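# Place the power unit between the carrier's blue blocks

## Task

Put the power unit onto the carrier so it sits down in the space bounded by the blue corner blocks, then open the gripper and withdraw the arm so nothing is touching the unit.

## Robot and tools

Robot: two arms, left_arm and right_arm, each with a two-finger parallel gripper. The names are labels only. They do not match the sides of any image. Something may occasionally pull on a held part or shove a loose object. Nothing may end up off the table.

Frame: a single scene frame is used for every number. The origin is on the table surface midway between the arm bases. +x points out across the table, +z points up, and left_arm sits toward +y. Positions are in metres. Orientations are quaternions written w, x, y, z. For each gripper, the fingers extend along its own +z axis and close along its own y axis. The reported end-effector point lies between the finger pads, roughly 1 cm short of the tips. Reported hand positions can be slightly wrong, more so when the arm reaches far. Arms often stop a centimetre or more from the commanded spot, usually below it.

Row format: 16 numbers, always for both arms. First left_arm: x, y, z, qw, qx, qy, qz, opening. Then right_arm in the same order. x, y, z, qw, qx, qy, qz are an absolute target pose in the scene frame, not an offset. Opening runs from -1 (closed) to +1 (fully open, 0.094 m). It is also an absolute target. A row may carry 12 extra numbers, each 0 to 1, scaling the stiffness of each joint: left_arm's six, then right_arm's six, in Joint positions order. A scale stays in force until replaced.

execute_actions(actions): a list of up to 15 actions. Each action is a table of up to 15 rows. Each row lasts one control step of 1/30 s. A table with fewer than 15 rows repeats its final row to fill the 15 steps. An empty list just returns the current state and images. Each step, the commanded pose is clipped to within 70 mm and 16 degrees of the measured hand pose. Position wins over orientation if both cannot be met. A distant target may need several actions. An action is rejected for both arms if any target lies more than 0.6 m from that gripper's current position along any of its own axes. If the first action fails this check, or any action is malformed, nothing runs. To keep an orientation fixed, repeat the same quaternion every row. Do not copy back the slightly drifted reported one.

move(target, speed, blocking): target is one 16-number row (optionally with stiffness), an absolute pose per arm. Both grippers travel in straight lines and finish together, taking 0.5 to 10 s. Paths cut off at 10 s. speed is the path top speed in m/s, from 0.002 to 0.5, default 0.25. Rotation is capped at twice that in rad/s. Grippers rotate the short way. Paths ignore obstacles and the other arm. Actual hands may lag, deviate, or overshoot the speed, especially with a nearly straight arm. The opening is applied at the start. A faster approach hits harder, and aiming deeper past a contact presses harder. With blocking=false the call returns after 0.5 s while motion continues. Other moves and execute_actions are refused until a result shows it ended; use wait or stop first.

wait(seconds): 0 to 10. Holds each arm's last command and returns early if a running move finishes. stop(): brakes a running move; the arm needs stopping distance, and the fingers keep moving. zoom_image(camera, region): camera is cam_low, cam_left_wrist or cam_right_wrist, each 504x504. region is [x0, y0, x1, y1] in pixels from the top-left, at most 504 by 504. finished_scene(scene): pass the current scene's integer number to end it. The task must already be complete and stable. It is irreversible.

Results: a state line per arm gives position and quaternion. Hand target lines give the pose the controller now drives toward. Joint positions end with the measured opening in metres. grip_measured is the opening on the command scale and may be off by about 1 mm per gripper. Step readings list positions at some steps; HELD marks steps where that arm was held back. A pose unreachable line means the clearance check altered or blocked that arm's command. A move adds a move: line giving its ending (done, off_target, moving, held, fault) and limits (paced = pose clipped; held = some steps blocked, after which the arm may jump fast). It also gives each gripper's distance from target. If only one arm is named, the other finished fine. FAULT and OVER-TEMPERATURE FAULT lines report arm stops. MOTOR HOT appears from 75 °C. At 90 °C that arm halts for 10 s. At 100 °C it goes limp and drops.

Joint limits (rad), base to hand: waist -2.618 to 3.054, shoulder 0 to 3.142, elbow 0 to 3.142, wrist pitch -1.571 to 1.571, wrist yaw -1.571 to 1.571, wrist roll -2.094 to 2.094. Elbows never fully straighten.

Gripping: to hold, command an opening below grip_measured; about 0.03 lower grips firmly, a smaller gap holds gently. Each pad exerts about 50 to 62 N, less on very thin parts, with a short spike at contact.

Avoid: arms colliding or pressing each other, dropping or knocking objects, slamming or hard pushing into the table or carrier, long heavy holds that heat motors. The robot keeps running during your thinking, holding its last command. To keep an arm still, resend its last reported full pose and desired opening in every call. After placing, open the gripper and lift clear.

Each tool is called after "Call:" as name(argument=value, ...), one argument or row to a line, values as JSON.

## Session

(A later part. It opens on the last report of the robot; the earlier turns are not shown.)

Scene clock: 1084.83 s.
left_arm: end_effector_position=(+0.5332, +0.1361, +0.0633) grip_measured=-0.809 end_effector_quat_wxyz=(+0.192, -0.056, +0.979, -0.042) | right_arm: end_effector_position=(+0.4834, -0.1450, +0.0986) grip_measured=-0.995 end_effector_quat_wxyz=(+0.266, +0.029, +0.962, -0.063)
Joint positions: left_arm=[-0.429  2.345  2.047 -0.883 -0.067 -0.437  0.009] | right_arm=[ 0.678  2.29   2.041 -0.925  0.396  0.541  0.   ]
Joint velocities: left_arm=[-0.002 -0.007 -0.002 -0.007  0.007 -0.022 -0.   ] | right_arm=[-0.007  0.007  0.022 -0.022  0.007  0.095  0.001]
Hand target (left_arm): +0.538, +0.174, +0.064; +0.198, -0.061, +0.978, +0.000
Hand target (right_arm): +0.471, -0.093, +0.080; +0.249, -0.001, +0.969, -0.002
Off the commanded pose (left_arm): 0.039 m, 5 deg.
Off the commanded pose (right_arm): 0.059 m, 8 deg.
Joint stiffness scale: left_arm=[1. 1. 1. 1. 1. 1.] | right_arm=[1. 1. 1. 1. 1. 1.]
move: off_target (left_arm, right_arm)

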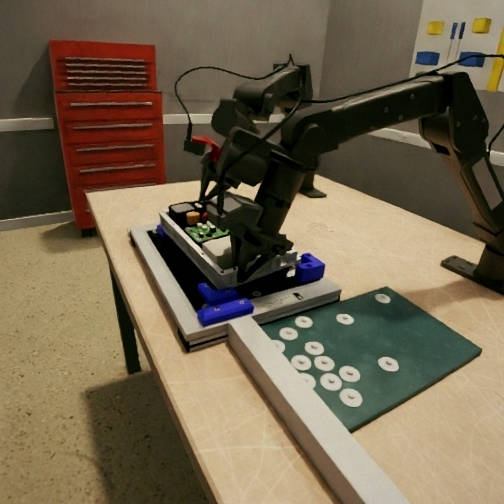

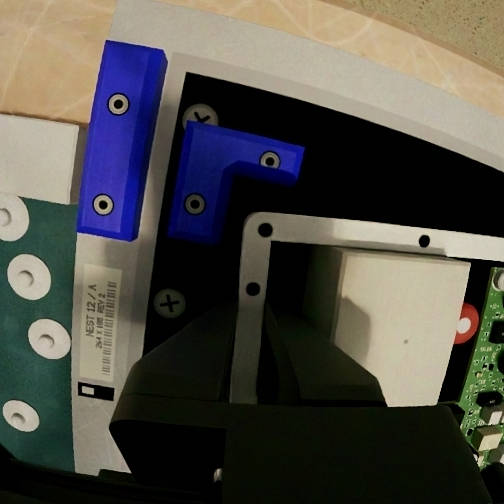

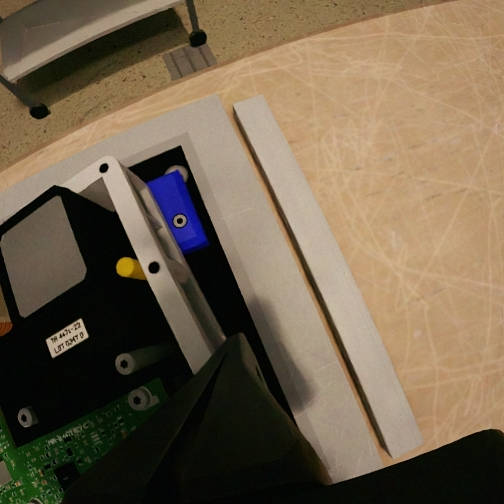

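Call:
move(
  target=[0.535,0.14,0.064,0.2,-0.06,0.977,0,-1, 0.40,-0.17,0.15,0.15,0,0.988,0,-1],
  speed=0.08,
)

Call:
move(
  target=[0.535,0.14,0.064,0.2,-0.06,0.977,0,-1, 0.34,-0.02,0.13,0.15,0,0.988,0,-1],
  speed=0.08,
)

Call:
move(
  target=[0.535,0.14,0.064,0.2,-0.06,0.977,0,-1, 0.35,-0.02,0.075,0.15,0,0.988,0,-1],
  speed=0.05,
)

Call:
move(
  target=[0.56,0.15,0.064,0.2,-0.06,0.977,0,-1, 0.44,-0.02,0.075,0.15,0,0.988,0,-1],
  speed=0.015,
)

Scene clock: 1102.73 s.
left_arm: end_effector_position=(+0.5329, +0.1350, +0.0640) grip_measured=-0.809 end_effector_quat_wxyz=(+0.194, -0.061, +0.979, -0.034) | right_arm: end_effector_position=(+0.4043, -0.1617, +0.1495) grip_measured=-0.995 end_effector_quat_wxyz=(+0.159, +0.000, +0.987, +0.003)
Joint positions: left_arm=[-0.438  2.349  2.056 -0.891 -0.089 -0.453  0.009] | right_arm=[ 0.649  2.059  1.955 -1.186  0.154  0.511  0.   ]
Joint velocities: left_arm=[-0.012  0.007 -0.002 -0.051 -0.066  0.007 -0.   ] | right_arm=[-0.002  0.002 -0.007 -0.037 -0.051 -0.051 -0.001]
Hand target (left_arm): +0.535, +0.140, +0.064; +0.202, -0.060, +0.978, -0.002
Hand target (right_arm): +0.399, -0.169, +0.150; +0.150, +0.001, +0.989, +0.001
Off the commanded pose (left_arm): 0.005 m, 4 deg.
Off the commanded pose (right_arm): 0.009 m, 1 deg.
Joint stiffness scale: left_arm=[1. 1. 1. 1. 1. 1.] | right_arm=[1. 1. 1. 1. 1. 1.]
move: off_target (left_arm)

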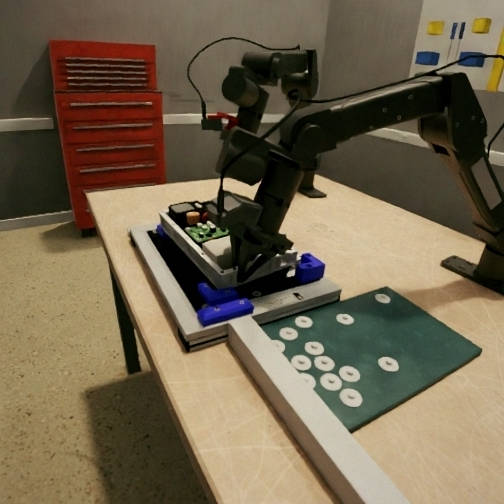

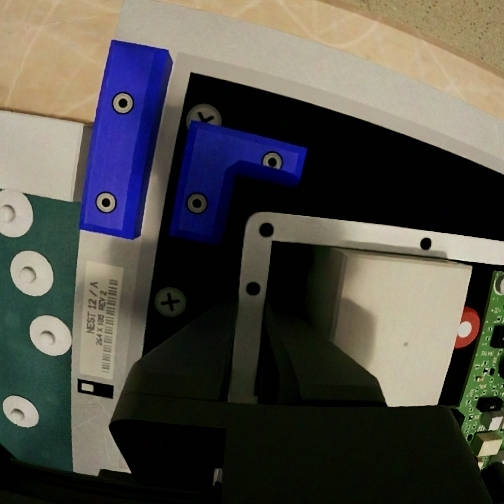

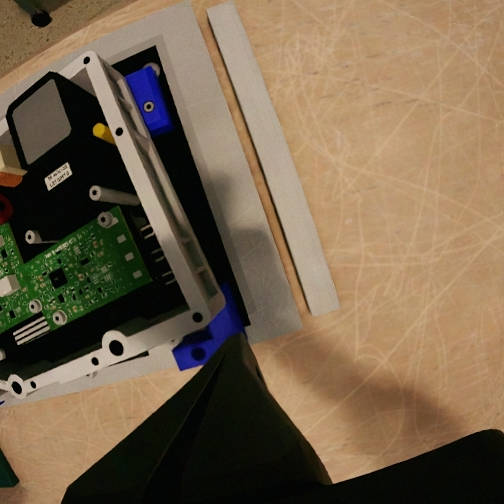

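Scene clock: 1105.20 s.
left_arm: end_effector_position=(+0.5329, +0.1351, +0.0640) grip_measured=-0.809 end_effector_quat_wxyz=(+0.194, -0.061, +0.978, -0.034) | right_arm: end_effector_position=(+0.3416, -0.0176, +0.1335) grip_measured=-0.995 end_effector_quat_wxyz=(+0.148, -0.001, +0.989, +0.012)
Joint positions: left_arm=[-0.438  2.349  2.056 -0.891 -0.089 -0.453  0.009] | right_arm=[ 0.985  2.322  2.326 -1.361  0.209  0.842  0.   ]
Joint velocities: left_arm=[ 0.002 -0.012 -0.007  0.007  0.007  0.022  0.   ] | right_arm=[-0.012  0.002  0.002 -0.037 -0.007 -0.037 -0.   ]
Hand target (left_arm): +0.535, +0.140, +0.064; +0.201, -0.060, +0.978, -0.002
Hand target (right_arm): +0.342, -0.020, +0.130; +0.149, +0.000, +0.989, -0.001
Off the commanded pose (left_arm): 0.005 m, 4 deg.
Off the commanded pose (right_arm): 0.005 m, 1 deg.
Joint stiffness scale: left_arm=[1. 1. 1. 1. 1. 1.] | right_arm=[1. 1. 1. 1. 1. 1.]
move: off_target (left_arm)

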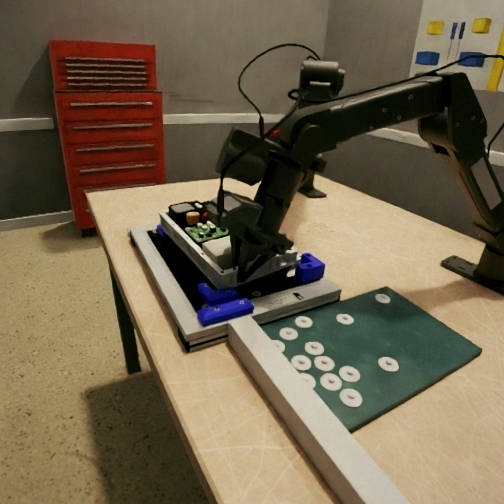

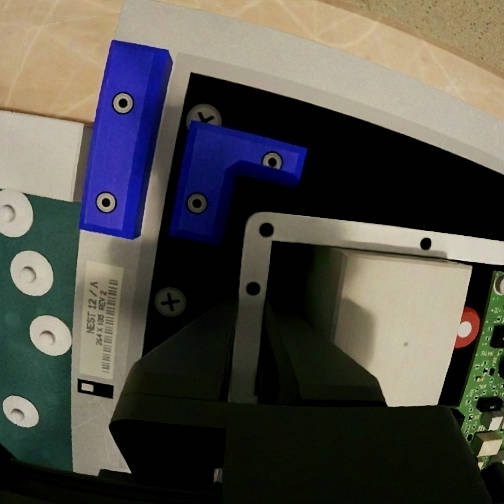

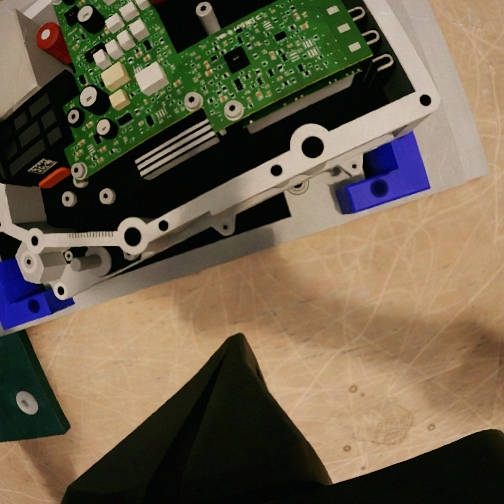

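Scene clock: 1106.83 s.
left_arm: end_effector_position=(+0.5329, +0.1350, +0.0640) grip_measured=-0.809 end_effector_quat_wxyz=(+0.194, -0.062, +0.979, -0.035) | right_arm: end_effector_position=(+0.3454, -0.0131, +0.0776) grip_measured=-0.995 end_effector_quat_wxyz=(+0.146, -0.002, +0.989, +0.010)
Joint positions: left_arm=[-0.438  2.349  2.056 -0.891 -0.088 -0.454  0.009] | right_arm=[ 0.985  2.322  2.103 -1.144  0.209  0.842  0.   ]
Joint velocities: left_arm=[ 0.007  0.002 -0.007 -0.066 -0.007 -0.037 -0.   ] | right_arm=[-0.012 -0.017  0.002  0.037  0.007 -0.022  0.   ]
Hand target (left_arm): +0.535, +0.140, +0.064; +0.201, -0.060, +0.978, -0.002
Hand target (right_arm): +0.350, -0.020, +0.075; +0.150, +0.000, +0.989, -0.000
Off the commanded pose (left_arm): 0.005 m, 4 deg.
Off the commanded pose (right_arm): 0.009 m, 1 deg.
Joint stiffness scale: left_arm=[1. 1. 1. 1. 1. 1.] | right_arm=[1. 1. 1. 1. 1. 1.]
move: off_target (left_arm)

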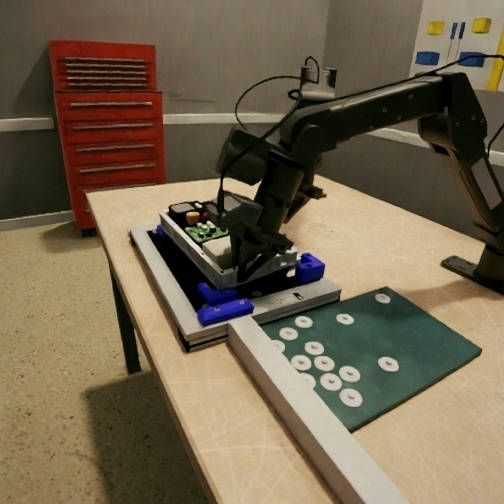

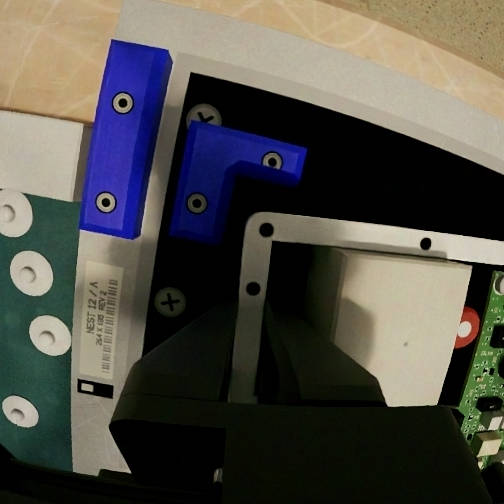

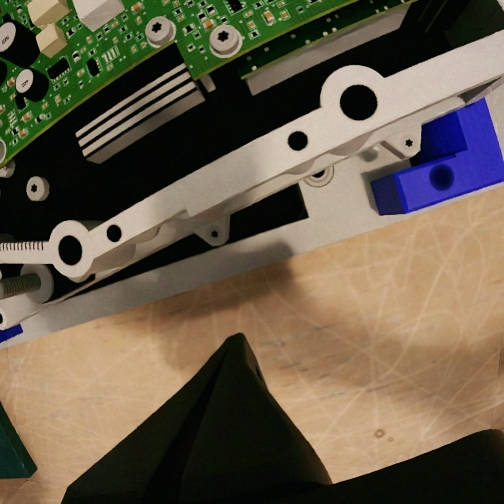

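Scene clock: 1113.37 s.
left_arm: end_effector_position=(+0.5456, +0.1346, +0.0644) grip_measured=-0.809 end_effector_quat_wxyz=(+0.181, -0.058, +0.981, -0.029) | right_arm: end_effector_position=(+0.4062, -0.0111, +0.0815) grip_measured=-0.995 end_effector_quat_wxyz=(+0.132, -0.022, +0.991, +0.020)
Joint positions: left_arm=[-0.43   2.452  2.25  -1.01  -0.084 -0.44   0.009] | right_arm=[ 0.883  2.709  2.844 -1.482  0.148  0.704  0.   ]
Joint velocities: left_arm=[ 0.002  0.017  0.032  0.051  0.022 -0.007  0.   ] | right_arm=[ 0.007 -0.002 -0.007 -0.037 -0.037 -0.037  0.001]
Hand target (left_arm): +0.559, +0.151, +0.064; +0.200, -0.060, +0.978, -0.001
Hand target (right_arm): +0.438, -0.023, +0.076; +0.167, -0.001, +0.986, +0.015
Off the commanded pose (left_arm): 0.021 m, 4 deg.
Off the commanded pose (right_arm): 0.036 m, 4 deg.
Joint stiffness scale: left_arm=[1. 1. 1. 1. 1. 1.] | right_arm=[1. 1. 1. 1. 1. 1.]
elbow stopped short (right arm): the move would have taken joint 3 (elbow) straighter than the controller allows; a more bent joint 3 avoids this.
move: off_target (left_arm, right_arm)

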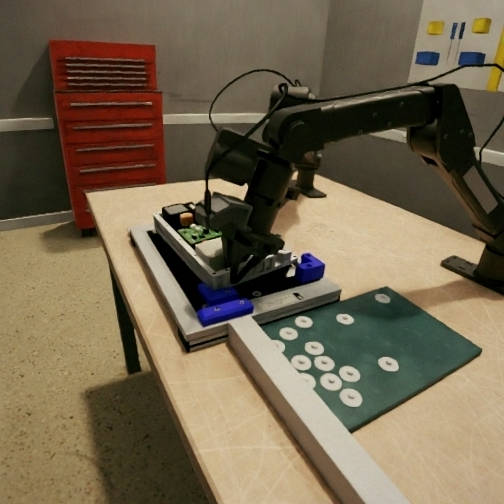

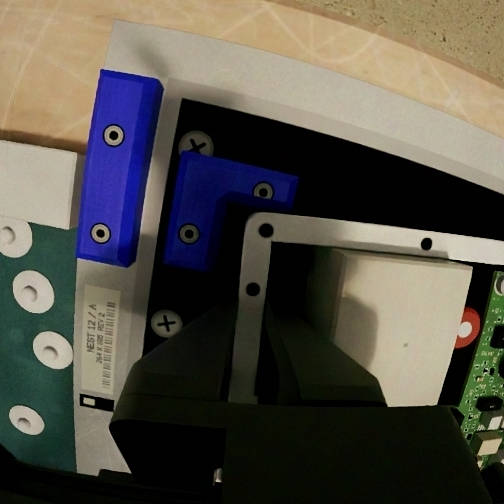

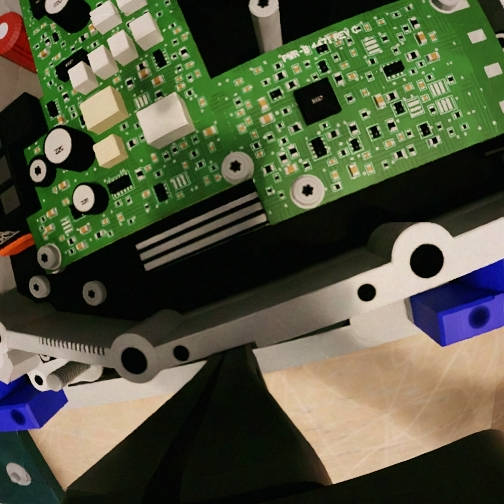

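Moved +x 1.3 cm. Now push from −y again.

Call:
move(
  target=[0.546,0.14,0.064,0.2,-0.06,0.977,0,-1, 0.36,-0.05,0.15,0.2,0,0.98,0,-1],
  speed=0.08,
)

Call:
move(
  target=[0.546,0.14,0.064,0.2,-0.06,0.977,0,-1, 0.46,-0.19,0.13,0.25,0,0.968,0,-1],
  speed=0.1,
)

Call:
move(
  target=[0.546,0.14,0.064,0.2,-0.06,0.977,0,-1, 0.475,-0.18,0.068,0.25,0,0.968,0,-1],
  speed=0.04,
)

Call:
move(
  target=[0.548,0.17,0.064,0.2,-0.06,0.977,0,-1, 0.475,-0.10,0.068,0.25,0,0.968,0,-1],
  speed=0.015,
)

Scene clock: 1126.10 s.
left_arm: end_effector_position=(+0.5455, +0.1343, +0.0643) grip_measured=-0.809 end_effector_quat_wxyz=(+0.186, -0.060, +0.980, -0.029) | right_arm: end_effector_position=(+0.3607, -0.0487, +0.1467) grip_measured=-0.995 end_effector_quat_wxyz=(+0.191, -0.001, +0.982, +0.005)
Joint positions: left_arm=[-0.432  2.439  2.224 -0.988 -0.089 -0.445  0.009] | right_arm=[ 0.935  2.195  2.142 -1.24   0.271  0.778  0.   ]
Joint velocities: left_arm=[-0.007 -0.007 -0.002  0.051  0.051 -0.037  0.   ] | right_arm=[ 0.007 -0.007 -0.017 -0.051  0.007  0.037 -0.   ]
Hand target (left_arm): +0.546, +0.140, +0.064; +0.199, -0.060, +0.978, -0.001
Hand target (right_arm): +0.359, -0.050, +0.149; +0.199, -0.001, +0.980, -0.000
Off the commanded pose (left_arm): 0.006 m, 4 deg.
Off the commanded pose (right_arm): 0.004 m, 1 deg.
Joint stiffness scale: left_arm=[1. 1. 1. 1. 1. 1.] | right_arm=[1. 1. 1. 1. 1. 1.]
move: off_target (left_arm)

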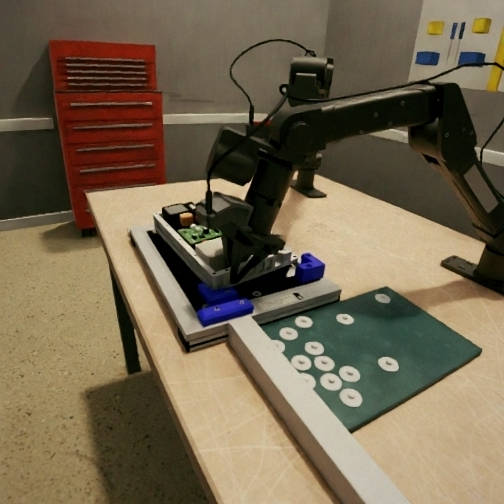

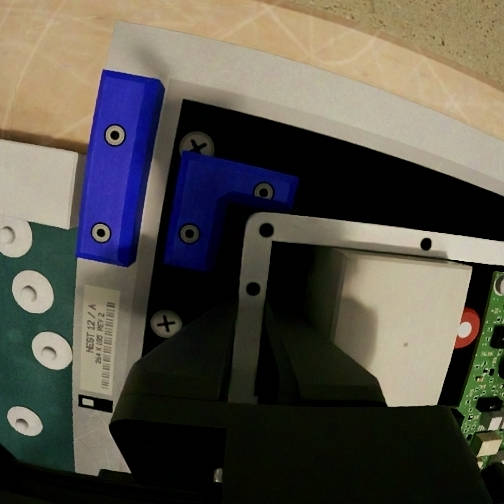

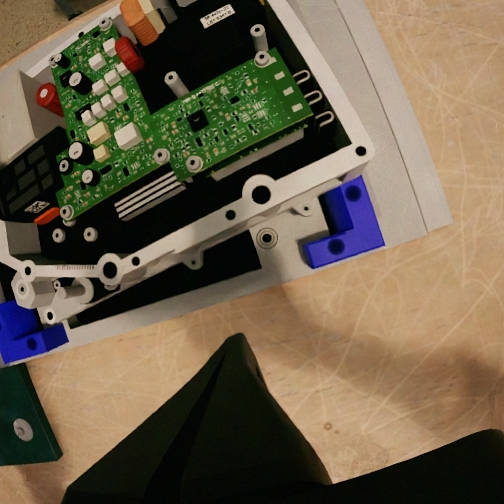

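Scene clock: 1128.33 s.
left_arm: end_effector_position=(+0.5455, +0.1343, +0.0642) grip_measured=-0.809 end_effector_quat_wxyz=(+0.185, -0.060, +0.980, -0.030) | right_arm: end_effector_position=(+0.4605, -0.1895, +0.1251) grip_measured=-0.995 end_effector_quat_wxyz=(+0.249, +0.002, +0.968, -0.003)
Joint positions: left_arm=[-0.431  2.439  2.224 -0.988 -0.088 -0.445  0.009] | right_arm=[ 0.566  2.047  1.771 -0.836  0.217  0.403  0.   ]
Joint velocities: left_arm=[ 0.007  0.007  0.002 -0.022 -0.037 -0.022 -0.   ] | right_arm=[-0.017 -0.022 -0.027 -0.051 -0.022 -0.022  0.001]
Hand target (left_arm): +0.546, +0.140, +0.064; +0.199, -0.060, +0.978, -0.000
Hand target (right_arm): +0.458, -0.191, +0.130; +0.252, -0.001, +0.968, +0.001
Off the commanded pose (left_arm): 0.006 m, 4 deg.
Off the commanded pose (right_arm): 0.005 m, 0 deg.
Joint stiffness scale: left_arm=[1. 1. 1. 1. 1. 1.] | right_arm=[1. 1. 1. 1. 1. 1.]
move: off_target (left_arm)

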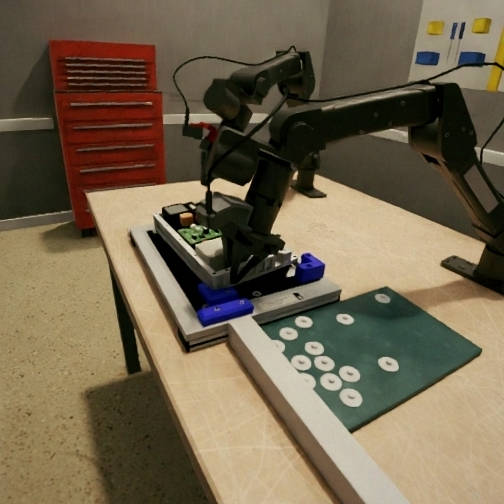

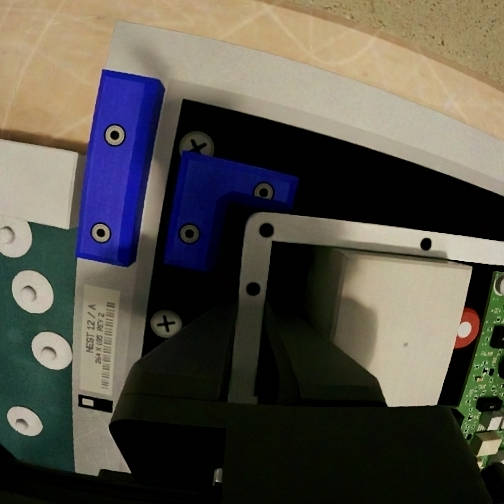

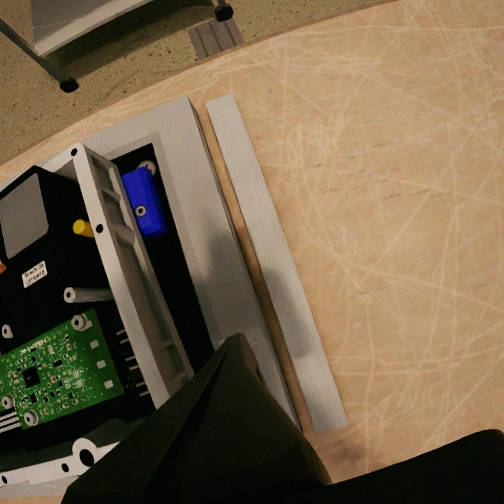

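Scene clock: 1130.17 s.
left_arm: end_effector_position=(+0.5455, +0.1343, +0.0643) grip_measured=-0.809 end_effector_quat_wxyz=(+0.186, -0.060, +0.980, -0.029) | right_arm: end_effector_position=(+0.4784, -0.1809, +0.0792) grip_measured=-0.995 end_effector_quat_wxyz=(+0.260, +0.004, +0.965, +0.003)
Joint positions: left_arm=[-0.432  2.439  2.224 -0.988 -0.089 -0.445  0.009] | right_arm=[ 0.566  2.128  1.699 -0.658  0.217  0.403  0.   ]
Joint velocities: left_arm=[ 0.007 -0.012 -0.012 -0.037  0.007 -0.051 -0.001] | right_arm=[-0.007  0.002  0.007 -0.007  0.022  0.051 -0.   ]
Hand target (left_arm): +0.546, +0.140, +0.064; +0.199, -0.060, +0.978, -0.000
Hand target (right_arm): +0.475, -0.180, +0.068; +0.250, +0.000, +0.968, -0.000
Off the commanded pose (left_arm): 0.006 m, 4 deg.
Off the commanded pose (right_arm): 0.012 m, 1 deg.
Joint stiffness scale: left_arm=[1. 1. 1. 1. 1. 1.] | right_arm=[1. 1. 1. 1. 1. 1.]
move: off_target (left_arm, right_arm)

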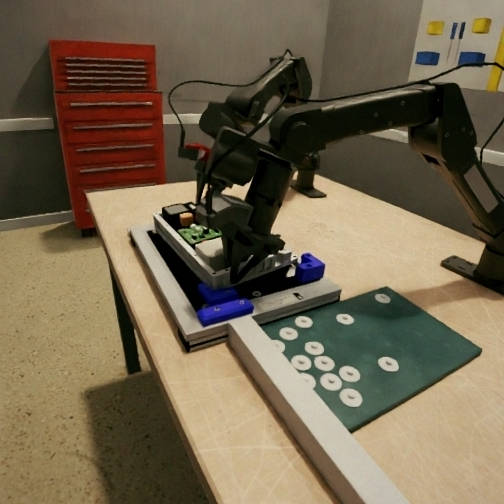

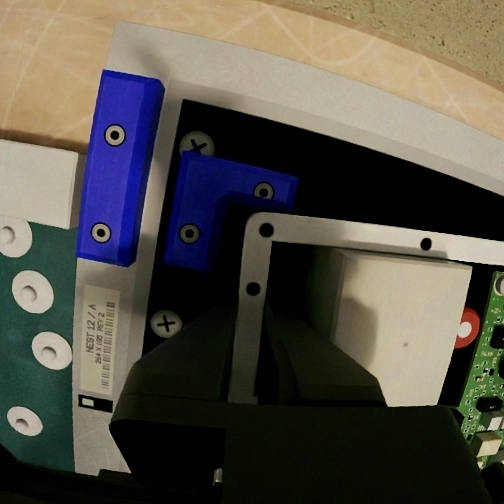

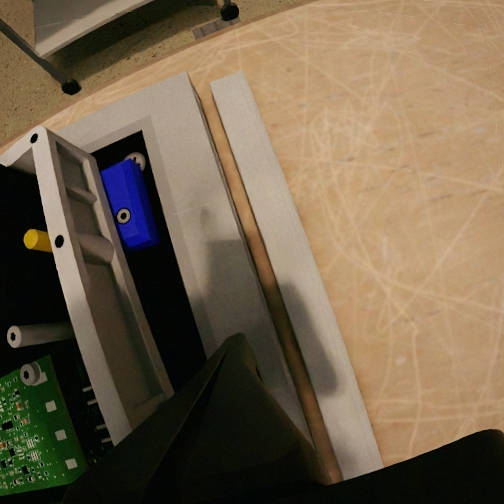

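Scene clock: 1135.83 s.
left_arm: end_effector_position=(+0.5449, +0.1443, +0.0638) grip_measured=-0.809 end_effector_quat_wxyz=(+0.192, -0.054, +0.979, -0.034) | right_arm: end_effector_position=(+0.4797, -0.1465, +0.0841) grip_measured=-0.995 end_effector_quat_wxyz=(+0.255, +0.020, +0.965, -0.050)
Joint positions: left_arm=[-0.411  2.395  2.139 -0.928 -0.074 -0.414  0.009] | right_arm=[ 0.667  2.273  1.965 -0.867  0.355  0.519  0.   ]
Joint velocities: left_arm=[ 0.012 -0.012 -0.017  0.081 -0.022 -0.007 -0.001] | right_arm=[-0.002  0.007 -0.002 -0.007  0.081  0.022 -0.001]
Hand target (left_arm): +0.547, +0.169, +0.064; +0.198, -0.060, +0.978, +0.000
Hand target (right_arm): +0.472, -0.102, +0.070; +0.248, -0.000, +0.969, -0.002
Off the commanded pose (left_arm): 0.026 m, 4 deg.
Off the commanded pose (right_arm): 0.049 m, 6 deg.
Joint stiffness scale: left_arm=[1. 1. 1. 1. 1. 1.] | right_arm=[1. 1. 1. 1. 1. 1.]
move: off_target (left_arm, right_arm)

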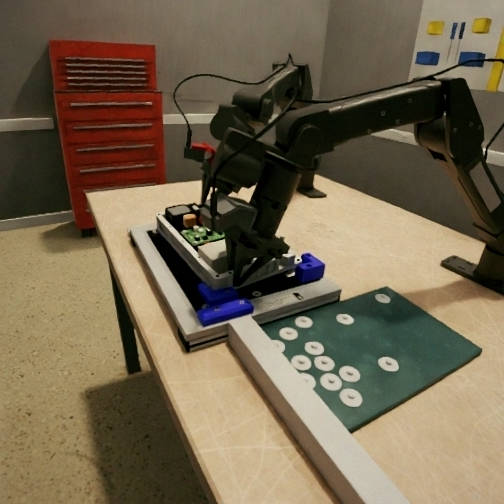

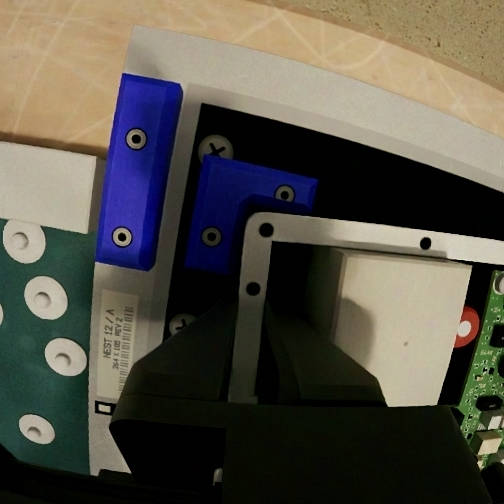

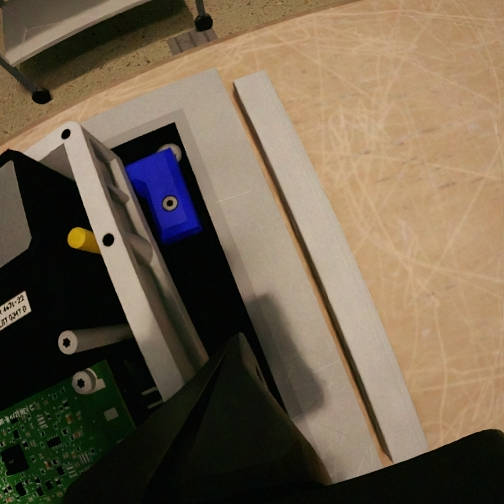

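Call:
move(
  target=[0.545,0.146,0.066,0.2,-0.06,0.977,0,-0.4, 0.475,-0.10,0.068,0.25,0,0.968,0,-1],
  speed=0.015,
)

Call:
move(
  target=[0.52,0.15,0.14,0.2,-0.06,0.977,0,-0.4, 0.475,-0.085,0.068,0.25,0,0.968,0,-1],
  speed=0.04,
)

Scene clock: 1146.33 s.
left_arm: end_effector_position=(+0.5471, +0.1525, +0.0647) grip_measured=-0.401 end_effector_quat_wxyz=(+0.201, -0.062, +0.978, -0.010) | right_arm: end_effector_position=(+0.4799, -0.1466, +0.0846) grip_measured=-0.995 end_effector_quat_wxyz=(+0.256, +0.021, +0.965, -0.052)
Joint positions: left_arm=[-0.412  2.395  2.139 -0.929 -0.128 -0.421  0.028] | right_arm=[ 0.668  2.273  1.966 -0.867  0.361  0.521  0.   ]
Joint velocities: left_arm=[ 0.017 -0.007  0.017 -0.022 -0.022  0.037 -0.001] | right_arm=[-0.007  0.007 -0.002 -0.007 -0.051 -0.007  0.   ]
Hand target (left_arm): +0.545, +0.146, +0.066; +0.201, -0.060, +0.978, -0.001
Hand target (right_arm): +0.472, -0.102, +0.070; +0.249, -0.001, +0.969, -0.002
Off the commanded pose (left_arm): 0.007 m, 1 deg.
Off the commanded pose (right_arm): 0.050 m, 6 deg.
Joint stiffness scale: left_arm=[1. 1. 1. 1. 1. 1.] | right_arm=[1. 1. 1. 1. 1. 1.]
move: off_target (right_arm)

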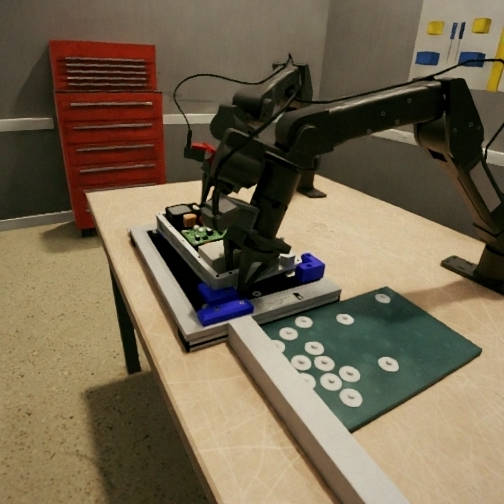

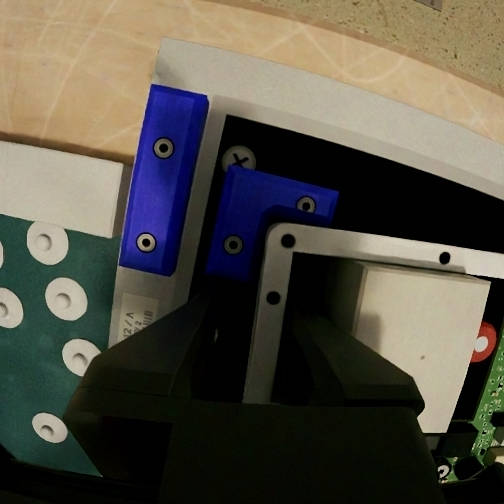

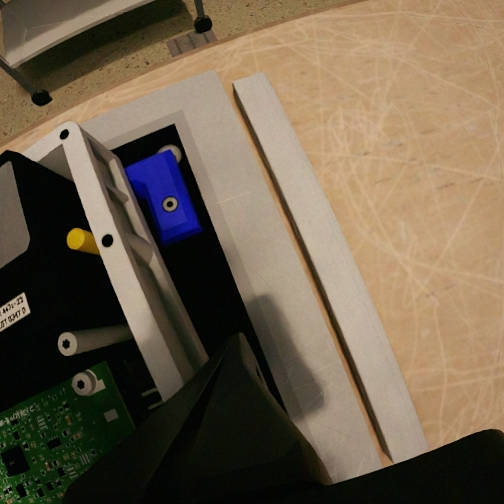

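Scene clock: 1148.70 s.
left_arm: end_effector_position=(+0.5160, +0.1539, +0.1149) grip_measured=-0.401 end_effector_quat_wxyz=(+0.175, -0.059, +0.983, +0.004) | right_arm: end_effector_position=(+0.4748, -0.1441, +0.0842) grip_measured=-0.995 end_effector_quat_wxyz=(+0.245, +0.019, +0.967, -0.072)
Joint positions: left_arm=[-0.433  2.325  2.236 -1.159 -0.141 -0.437  0.028] | right_arm=[ 0.686  2.305  2.027 -0.943  0.388  0.538  0.   ]
Joint velocities: left_arm=[ 0.012 -0.017 -0.007 -0.007  0.051 -0.051 -0.   ] | right_arm=[-0.002 -0.017  0.012  0.066 -0.037  0.037 -0.   ]
Hand target (left_arm): +0.518, +0.150, +0.139; +0.200, -0.060, +0.978, -0.001
Hand target (right_arm): +0.470, -0.088, +0.071; +0.247, -0.001, +0.969, -0.003
Off the commanded pose (left_arm): 0.026 m, 3 deg.
Off the commanded pose (right_arm): 0.061 m, 9 deg.
Joint stiffness scale: left_arm=[1. 1. 1. 1. 1. 1.] | right_arm=[1. 1. 1. 1. 1. 1.]
move: off_target (left_arm, right_arm)

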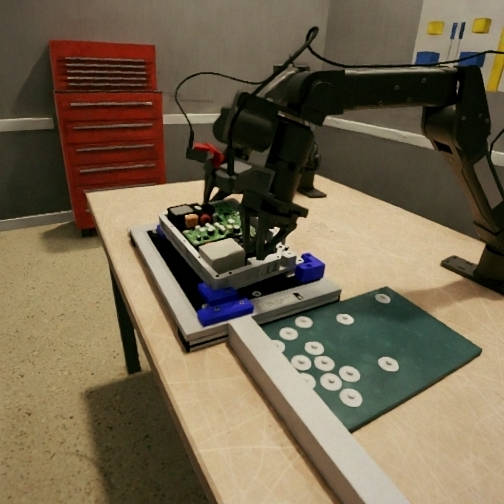

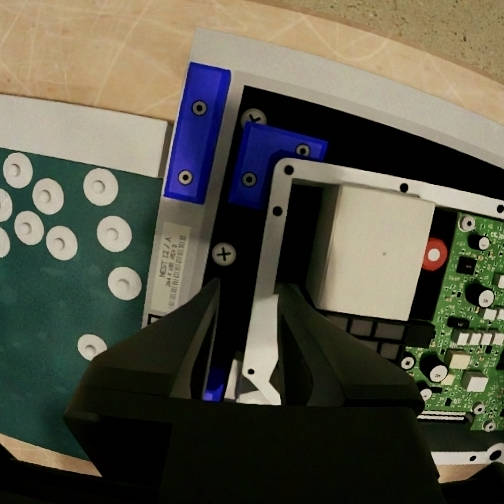

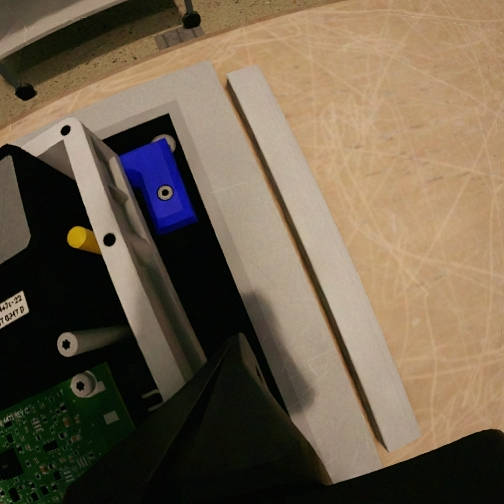

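Call:
move(
  target=[0.42,0.2,0.18,0.2,-0.06,0.977,0,-0.4, 0.47,-0.175,0.085,0.25,0,0.968,0,-1],
  speed=0.06,
)

Call:
move(
  target=[0.42,0.2,0.18,0.2,-0.06,0.977,0,-0.4, 0.33,-0.14,0.17,0,-0.8,0.6,0,-1],
  speed=0.1,
)

Scene clock: 1157.80 s.
left_arm: end_effector_position=(+0.4210, +0.1919, +0.1734) grip_measured=-0.401 end_effector_quat_wxyz=(+0.193, -0.057, +0.979, -0.001) | right_arm: end_effector_position=(+0.4699, -0.1706, +0.0807) grip_measured=-0.995 end_effector_quat_wxyz=(+0.249, -0.001, +0.969, -0.003)
Joint positions: left_arm=[-0.423  1.833  1.713 -1.088 -0.142 -0.421  0.028] | right_arm=[ 0.595  2.137  1.732 -0.714  0.228  0.423  0.   ]
Joint velocities: left_arm=[-0.002 -0.012 -0.007 -0.081  0.007  0.022 -0.   ] | right_arm=[ 0.007  0.002 -0.002  0.051 -0.037 -0.022  0.   ]
Hand target (left_arm): +0.419, +0.199, +0.179; +0.200, -0.060, +0.978, +0.000
Hand target (right_arm): +0.469, -0.175, +0.085; +0.251, -0.001, +0.968, +0.000
Off the commanded pose (left_arm): 0.011 m, 1 deg.
Off the commanded pose (right_arm): 0.006 m, 0 deg.
Joint stiffness scale: left_arm=[1. 1. 1. 1. 1. 1.] | right_arm=[1. 1. 1. 1. 1. 1.]
move: off_target (left_arm)

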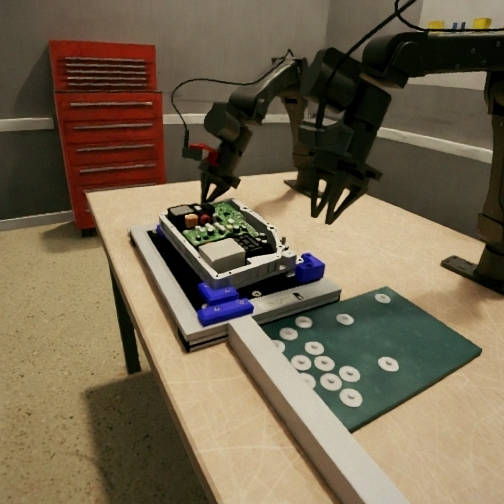

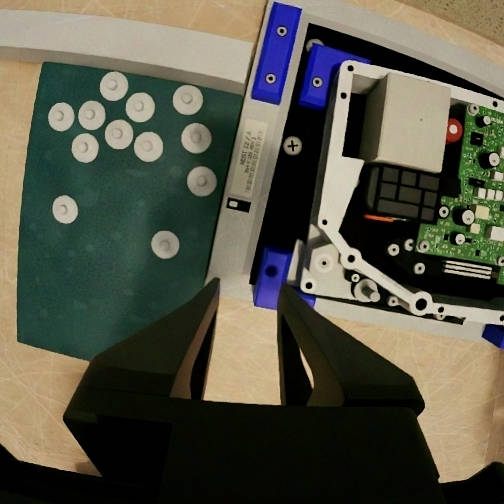

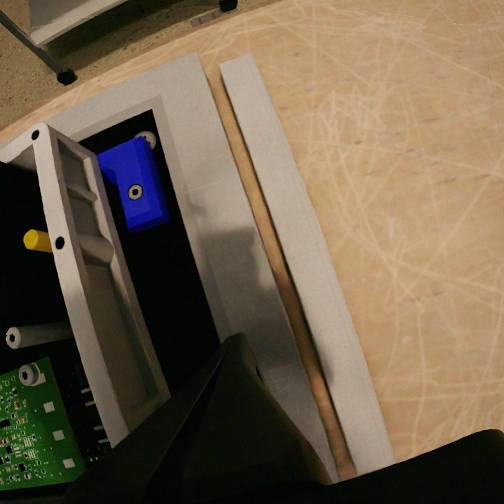

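Scene clock: 1167.67 s.
left_arm: end_effector_position=(+0.4210, +0.1919, +0.1734) grip_measured=-0.401 end_effector_quat_wxyz=(+0.193, -0.055, +0.980, -0.001) | right_arm: end_effector_position=(+0.3375, -0.1366, +0.1652) grip_measured=-0.995 end_effector_quat_wxyz=(-0.031, +0.793, -0.609, +0.005)
Joint positions: left_arm=[-0.423  1.833  1.713 -1.088 -0.142 -0.418  0.028] | right_arm=[ 0.712  2.134  2.181 -1.556 -0.01  -1.236  0.   ]
Joint velocities: left_arm=[-0.007  0.002 -0.012 -0.007 -0.007  0.037  0.001] | right_arm=[-0.012 -0.022  0.002 -0.037 -0.066 -0.081 -0.001]
Hand target (left_arm): +0.420, +0.200, +0.180; +0.200, -0.060, +0.978, +0.000
Hand target (right_arm): +0.330, -0.138, +0.170; -0.027, +0.798, -0.602, +0.007
Off the commanded pose (left_arm): 0.011 m, 1 deg.
Off the commanded pose (right_arm): 0.010 m, 4 deg.
Joint stiffness scale: left_arm=[1. 1. 1. 1. 1. 1.] | right_arm=[1. 1. 1. 1. 1. 1.]
joint sent to its limit (right arm) — the command would take joint 4 (wrist pitch) past its lower limit, so that joint was sent only as far as its limit.
move: off_target (left_arm, right_arm)

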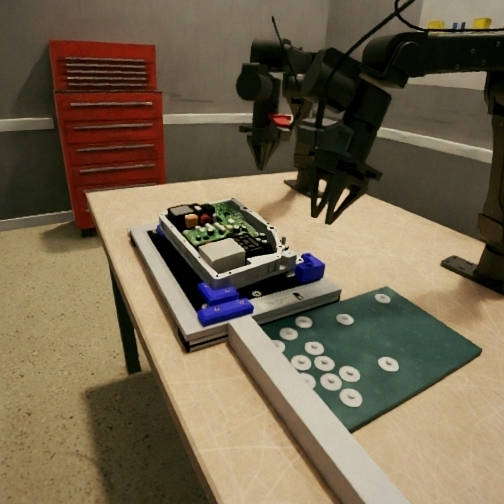

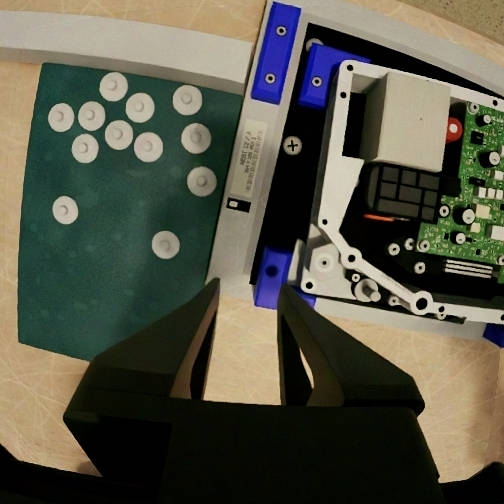

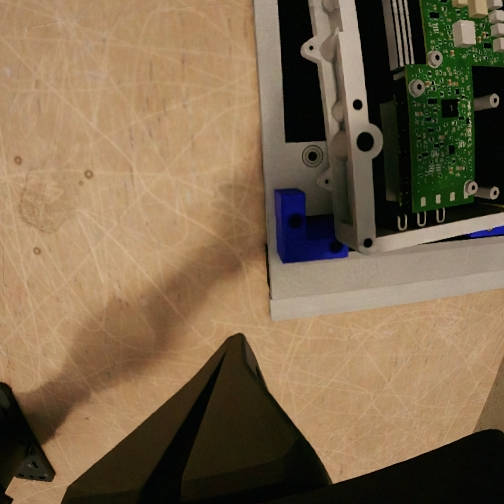

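Call:
move(
  target=[0.42,0.2,0.18,0.2,-0.06,0.977,0,-0.4, 0.46,-0.185,0.12,0.25,0,0.968,0,-1],
  speed=0.12,
)

Call:
move(
  target=[0.42,0.2,0.18,0.2,-0.06,0.977,0,-0.4, 0.46,-0.175,0.07,0.25,0,0.968,0,-1],
  speed=0.04,
)

Call:
move(
  target=[0.42,0.2,0.18,0.2,-0.06,0.977,0,-0.4, 0.44,-0.09,0.065,0.25,0,0.968,0,-1],
  speed=0.015,
)

Scene clock: 1189.40 s.
left_arm: end_effector_position=(+0.4210, +0.1919, +0.1734) grip_measured=-0.401 end_effector_quat_wxyz=(+0.193, -0.055, +0.980, -0.001) | right_arm: end_effector_position=(+0.4562, -0.1788, +0.1263) grip_measured=-0.995 end_effector_quat_wxyz=(+0.254, -0.013, +0.967, +0.011)
Joint positions: left_arm=[-0.423  1.833  1.713 -1.088 -0.142 -0.417  0.028] | right_arm=[ 0.582  2.029  1.743 -0.807  0.197  0.39   0.   ]
Joint velocities: left_arm=[-0.002  0.007 -0.002  0.022 -0.007  0.007 -0.   ] | right_arm=[ 0.002  0.017 -0.007  0.022 -0.007  0.037  0.001]
Hand target (left_arm): +0.420, +0.200, +0.180; +0.200, -0.060, +0.978, +0.000
Hand target (right_arm): +0.459, -0.187, +0.120; +0.251, -0.002, +0.968, -0.000
Off the commanded pose (left_arm): 0.011 m, 1 deg.
Off the commanded pose (right_arm): 0.010 m, 2 deg.
Joint stiffness scale: left_arm=[1. 1. 1. 1. 1. 1.] | right_arm=[1. 1. 1. 1. 1. 1.]
move: off_target (left_arm)

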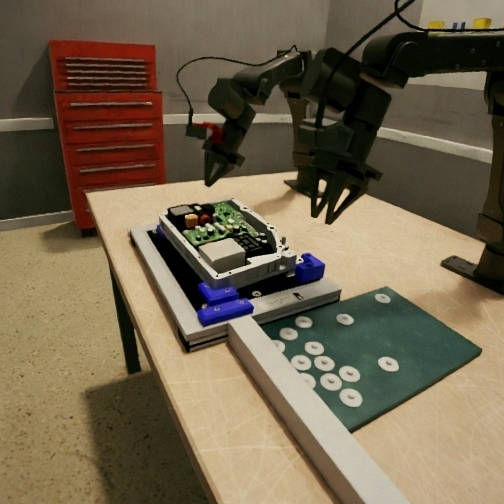

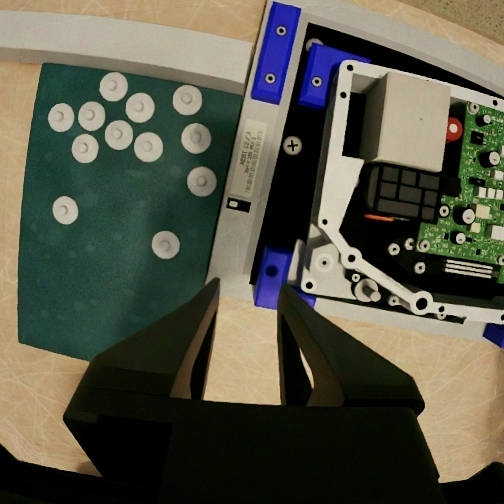

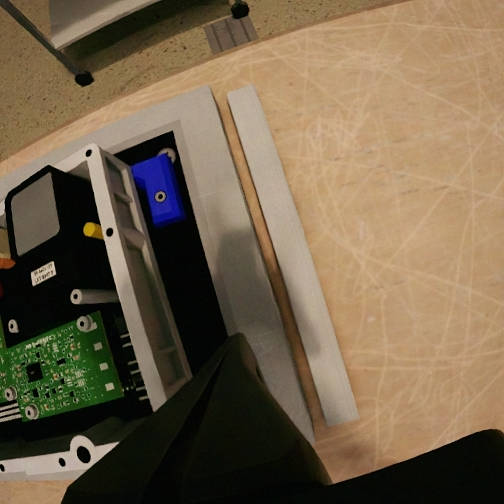

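Scene clock: 1191.13 s.
left_arm: end_effector_position=(+0.4210, +0.1919, +0.1734) grip_measured=-0.401 end_effector_quat_wxyz=(+0.193, -0.055, +0.980, -0.001) | right_arm: end_effector_position=(+0.4638, -0.1768, +0.0799) grip_measured=-0.995 end_effector_quat_wxyz=(+0.256, +0.002, +0.967, +0.010)
Joint positions: left_arm=[-0.423  1.833  1.713 -1.088 -0.142 -0.417  0.028] | right_arm=[ 0.582  2.084  1.639 -0.647  0.207  0.419  0.   ]
Joint velocities: left_arm=[ 0.002 -0.002 -0.017  0.051  0.007  0.007 -0.001] | right_arm=[ 0.002  0.002  0.002 -0.007 -0.007  0.125  0.001]
Hand target (left_arm): +0.420, +0.200, +0.180; +0.200, -0.060, +0.978, +0.000
Hand target (right_arm): +0.460, -0.175, +0.070; +0.250, -0.000, +0.968, -0.000
Off the commanded pose (left_arm): 0.011 m, 1 deg.
Off the commanded pose (right_arm): 0.011 m, 1 deg.
Joint stiffness scale: left_arm=[1. 1. 1. 1. 1. 1.] | right_arm=[1. 1. 1. 1. 1. 1.]
move: off_target (left_arm, right_arm)

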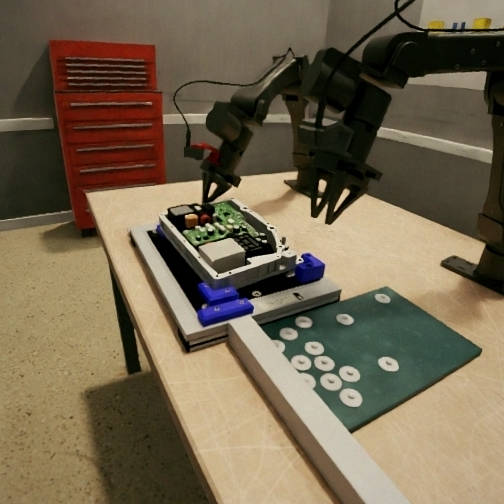

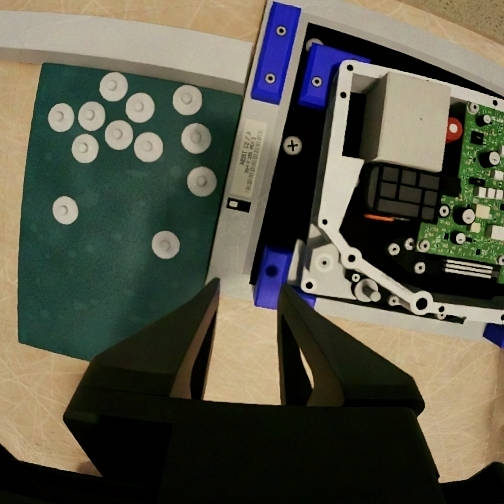

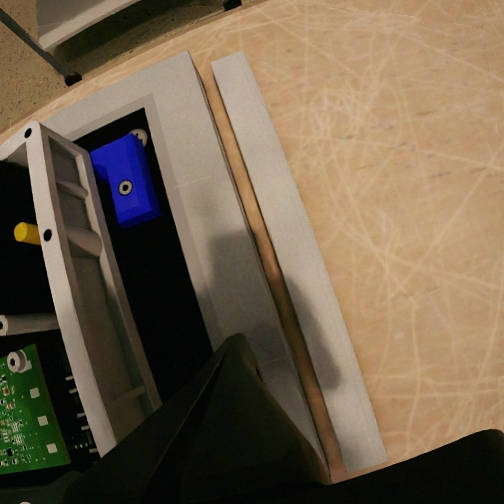

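Scene clock: 1197.43 s.
left_arm: end_effector_position=(+0.4210, +0.1919, +0.1734) grip_measured=-0.401 end_effector_quat_wxyz=(+0.193, -0.055, +0.980, -0.001) | right_arm: end_effector_position=(+0.4455, -0.1268, +0.0718) grip_measured=-0.995 end_effector_quat_wxyz=(+0.252, +0.017, +0.967, -0.042)
Joint positions: left_arm=[-0.423  1.833  1.713 -1.088 -0.142 -0.417  0.028] | right_arm=[ 0.737  2.202  1.803 -0.796  0.364  0.586  0.   ]
Joint velocities: left_arm=[-0.007 -0.012 -0.002  0.022  0.066  0.007  0.001] | right_arm=[-0.012 -0.002  0.007  0.022 -0.007 -0.095  0.   ]
Hand target (left_arm): +0.420, +0.200, +0.180; +0.200, -0.060, +0.978, +0.000
Hand target (right_arm): +0.439, -0.091, +0.066; +0.248, -0.000, +0.969, -0.001
Off the commanded pose (left_arm): 0.011 m, 1 deg.
Off the commanded pose (right_arm): 0.038 m, 5 deg.
Joint stiffness scale: left_arm=[1. 1. 1. 1. 1. 1.] | right_arm=[1. 1. 1. 1. 1. 1.]
move: off_target (left_arm, right_arm)

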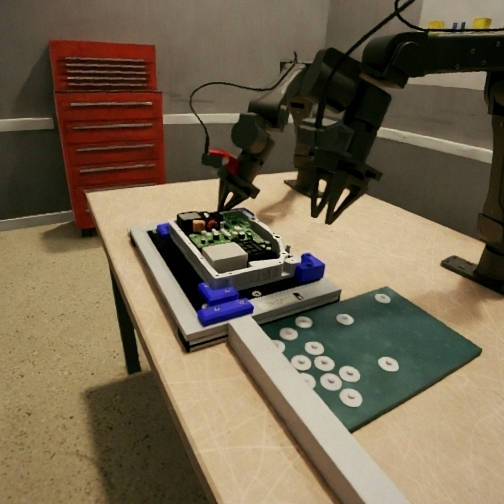

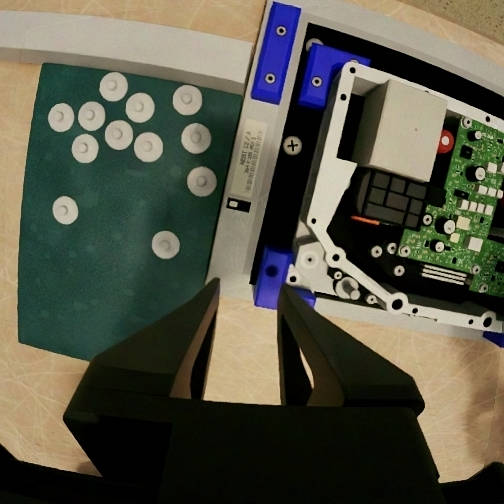

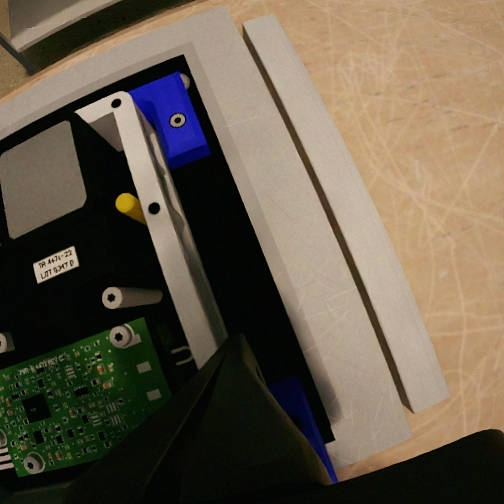

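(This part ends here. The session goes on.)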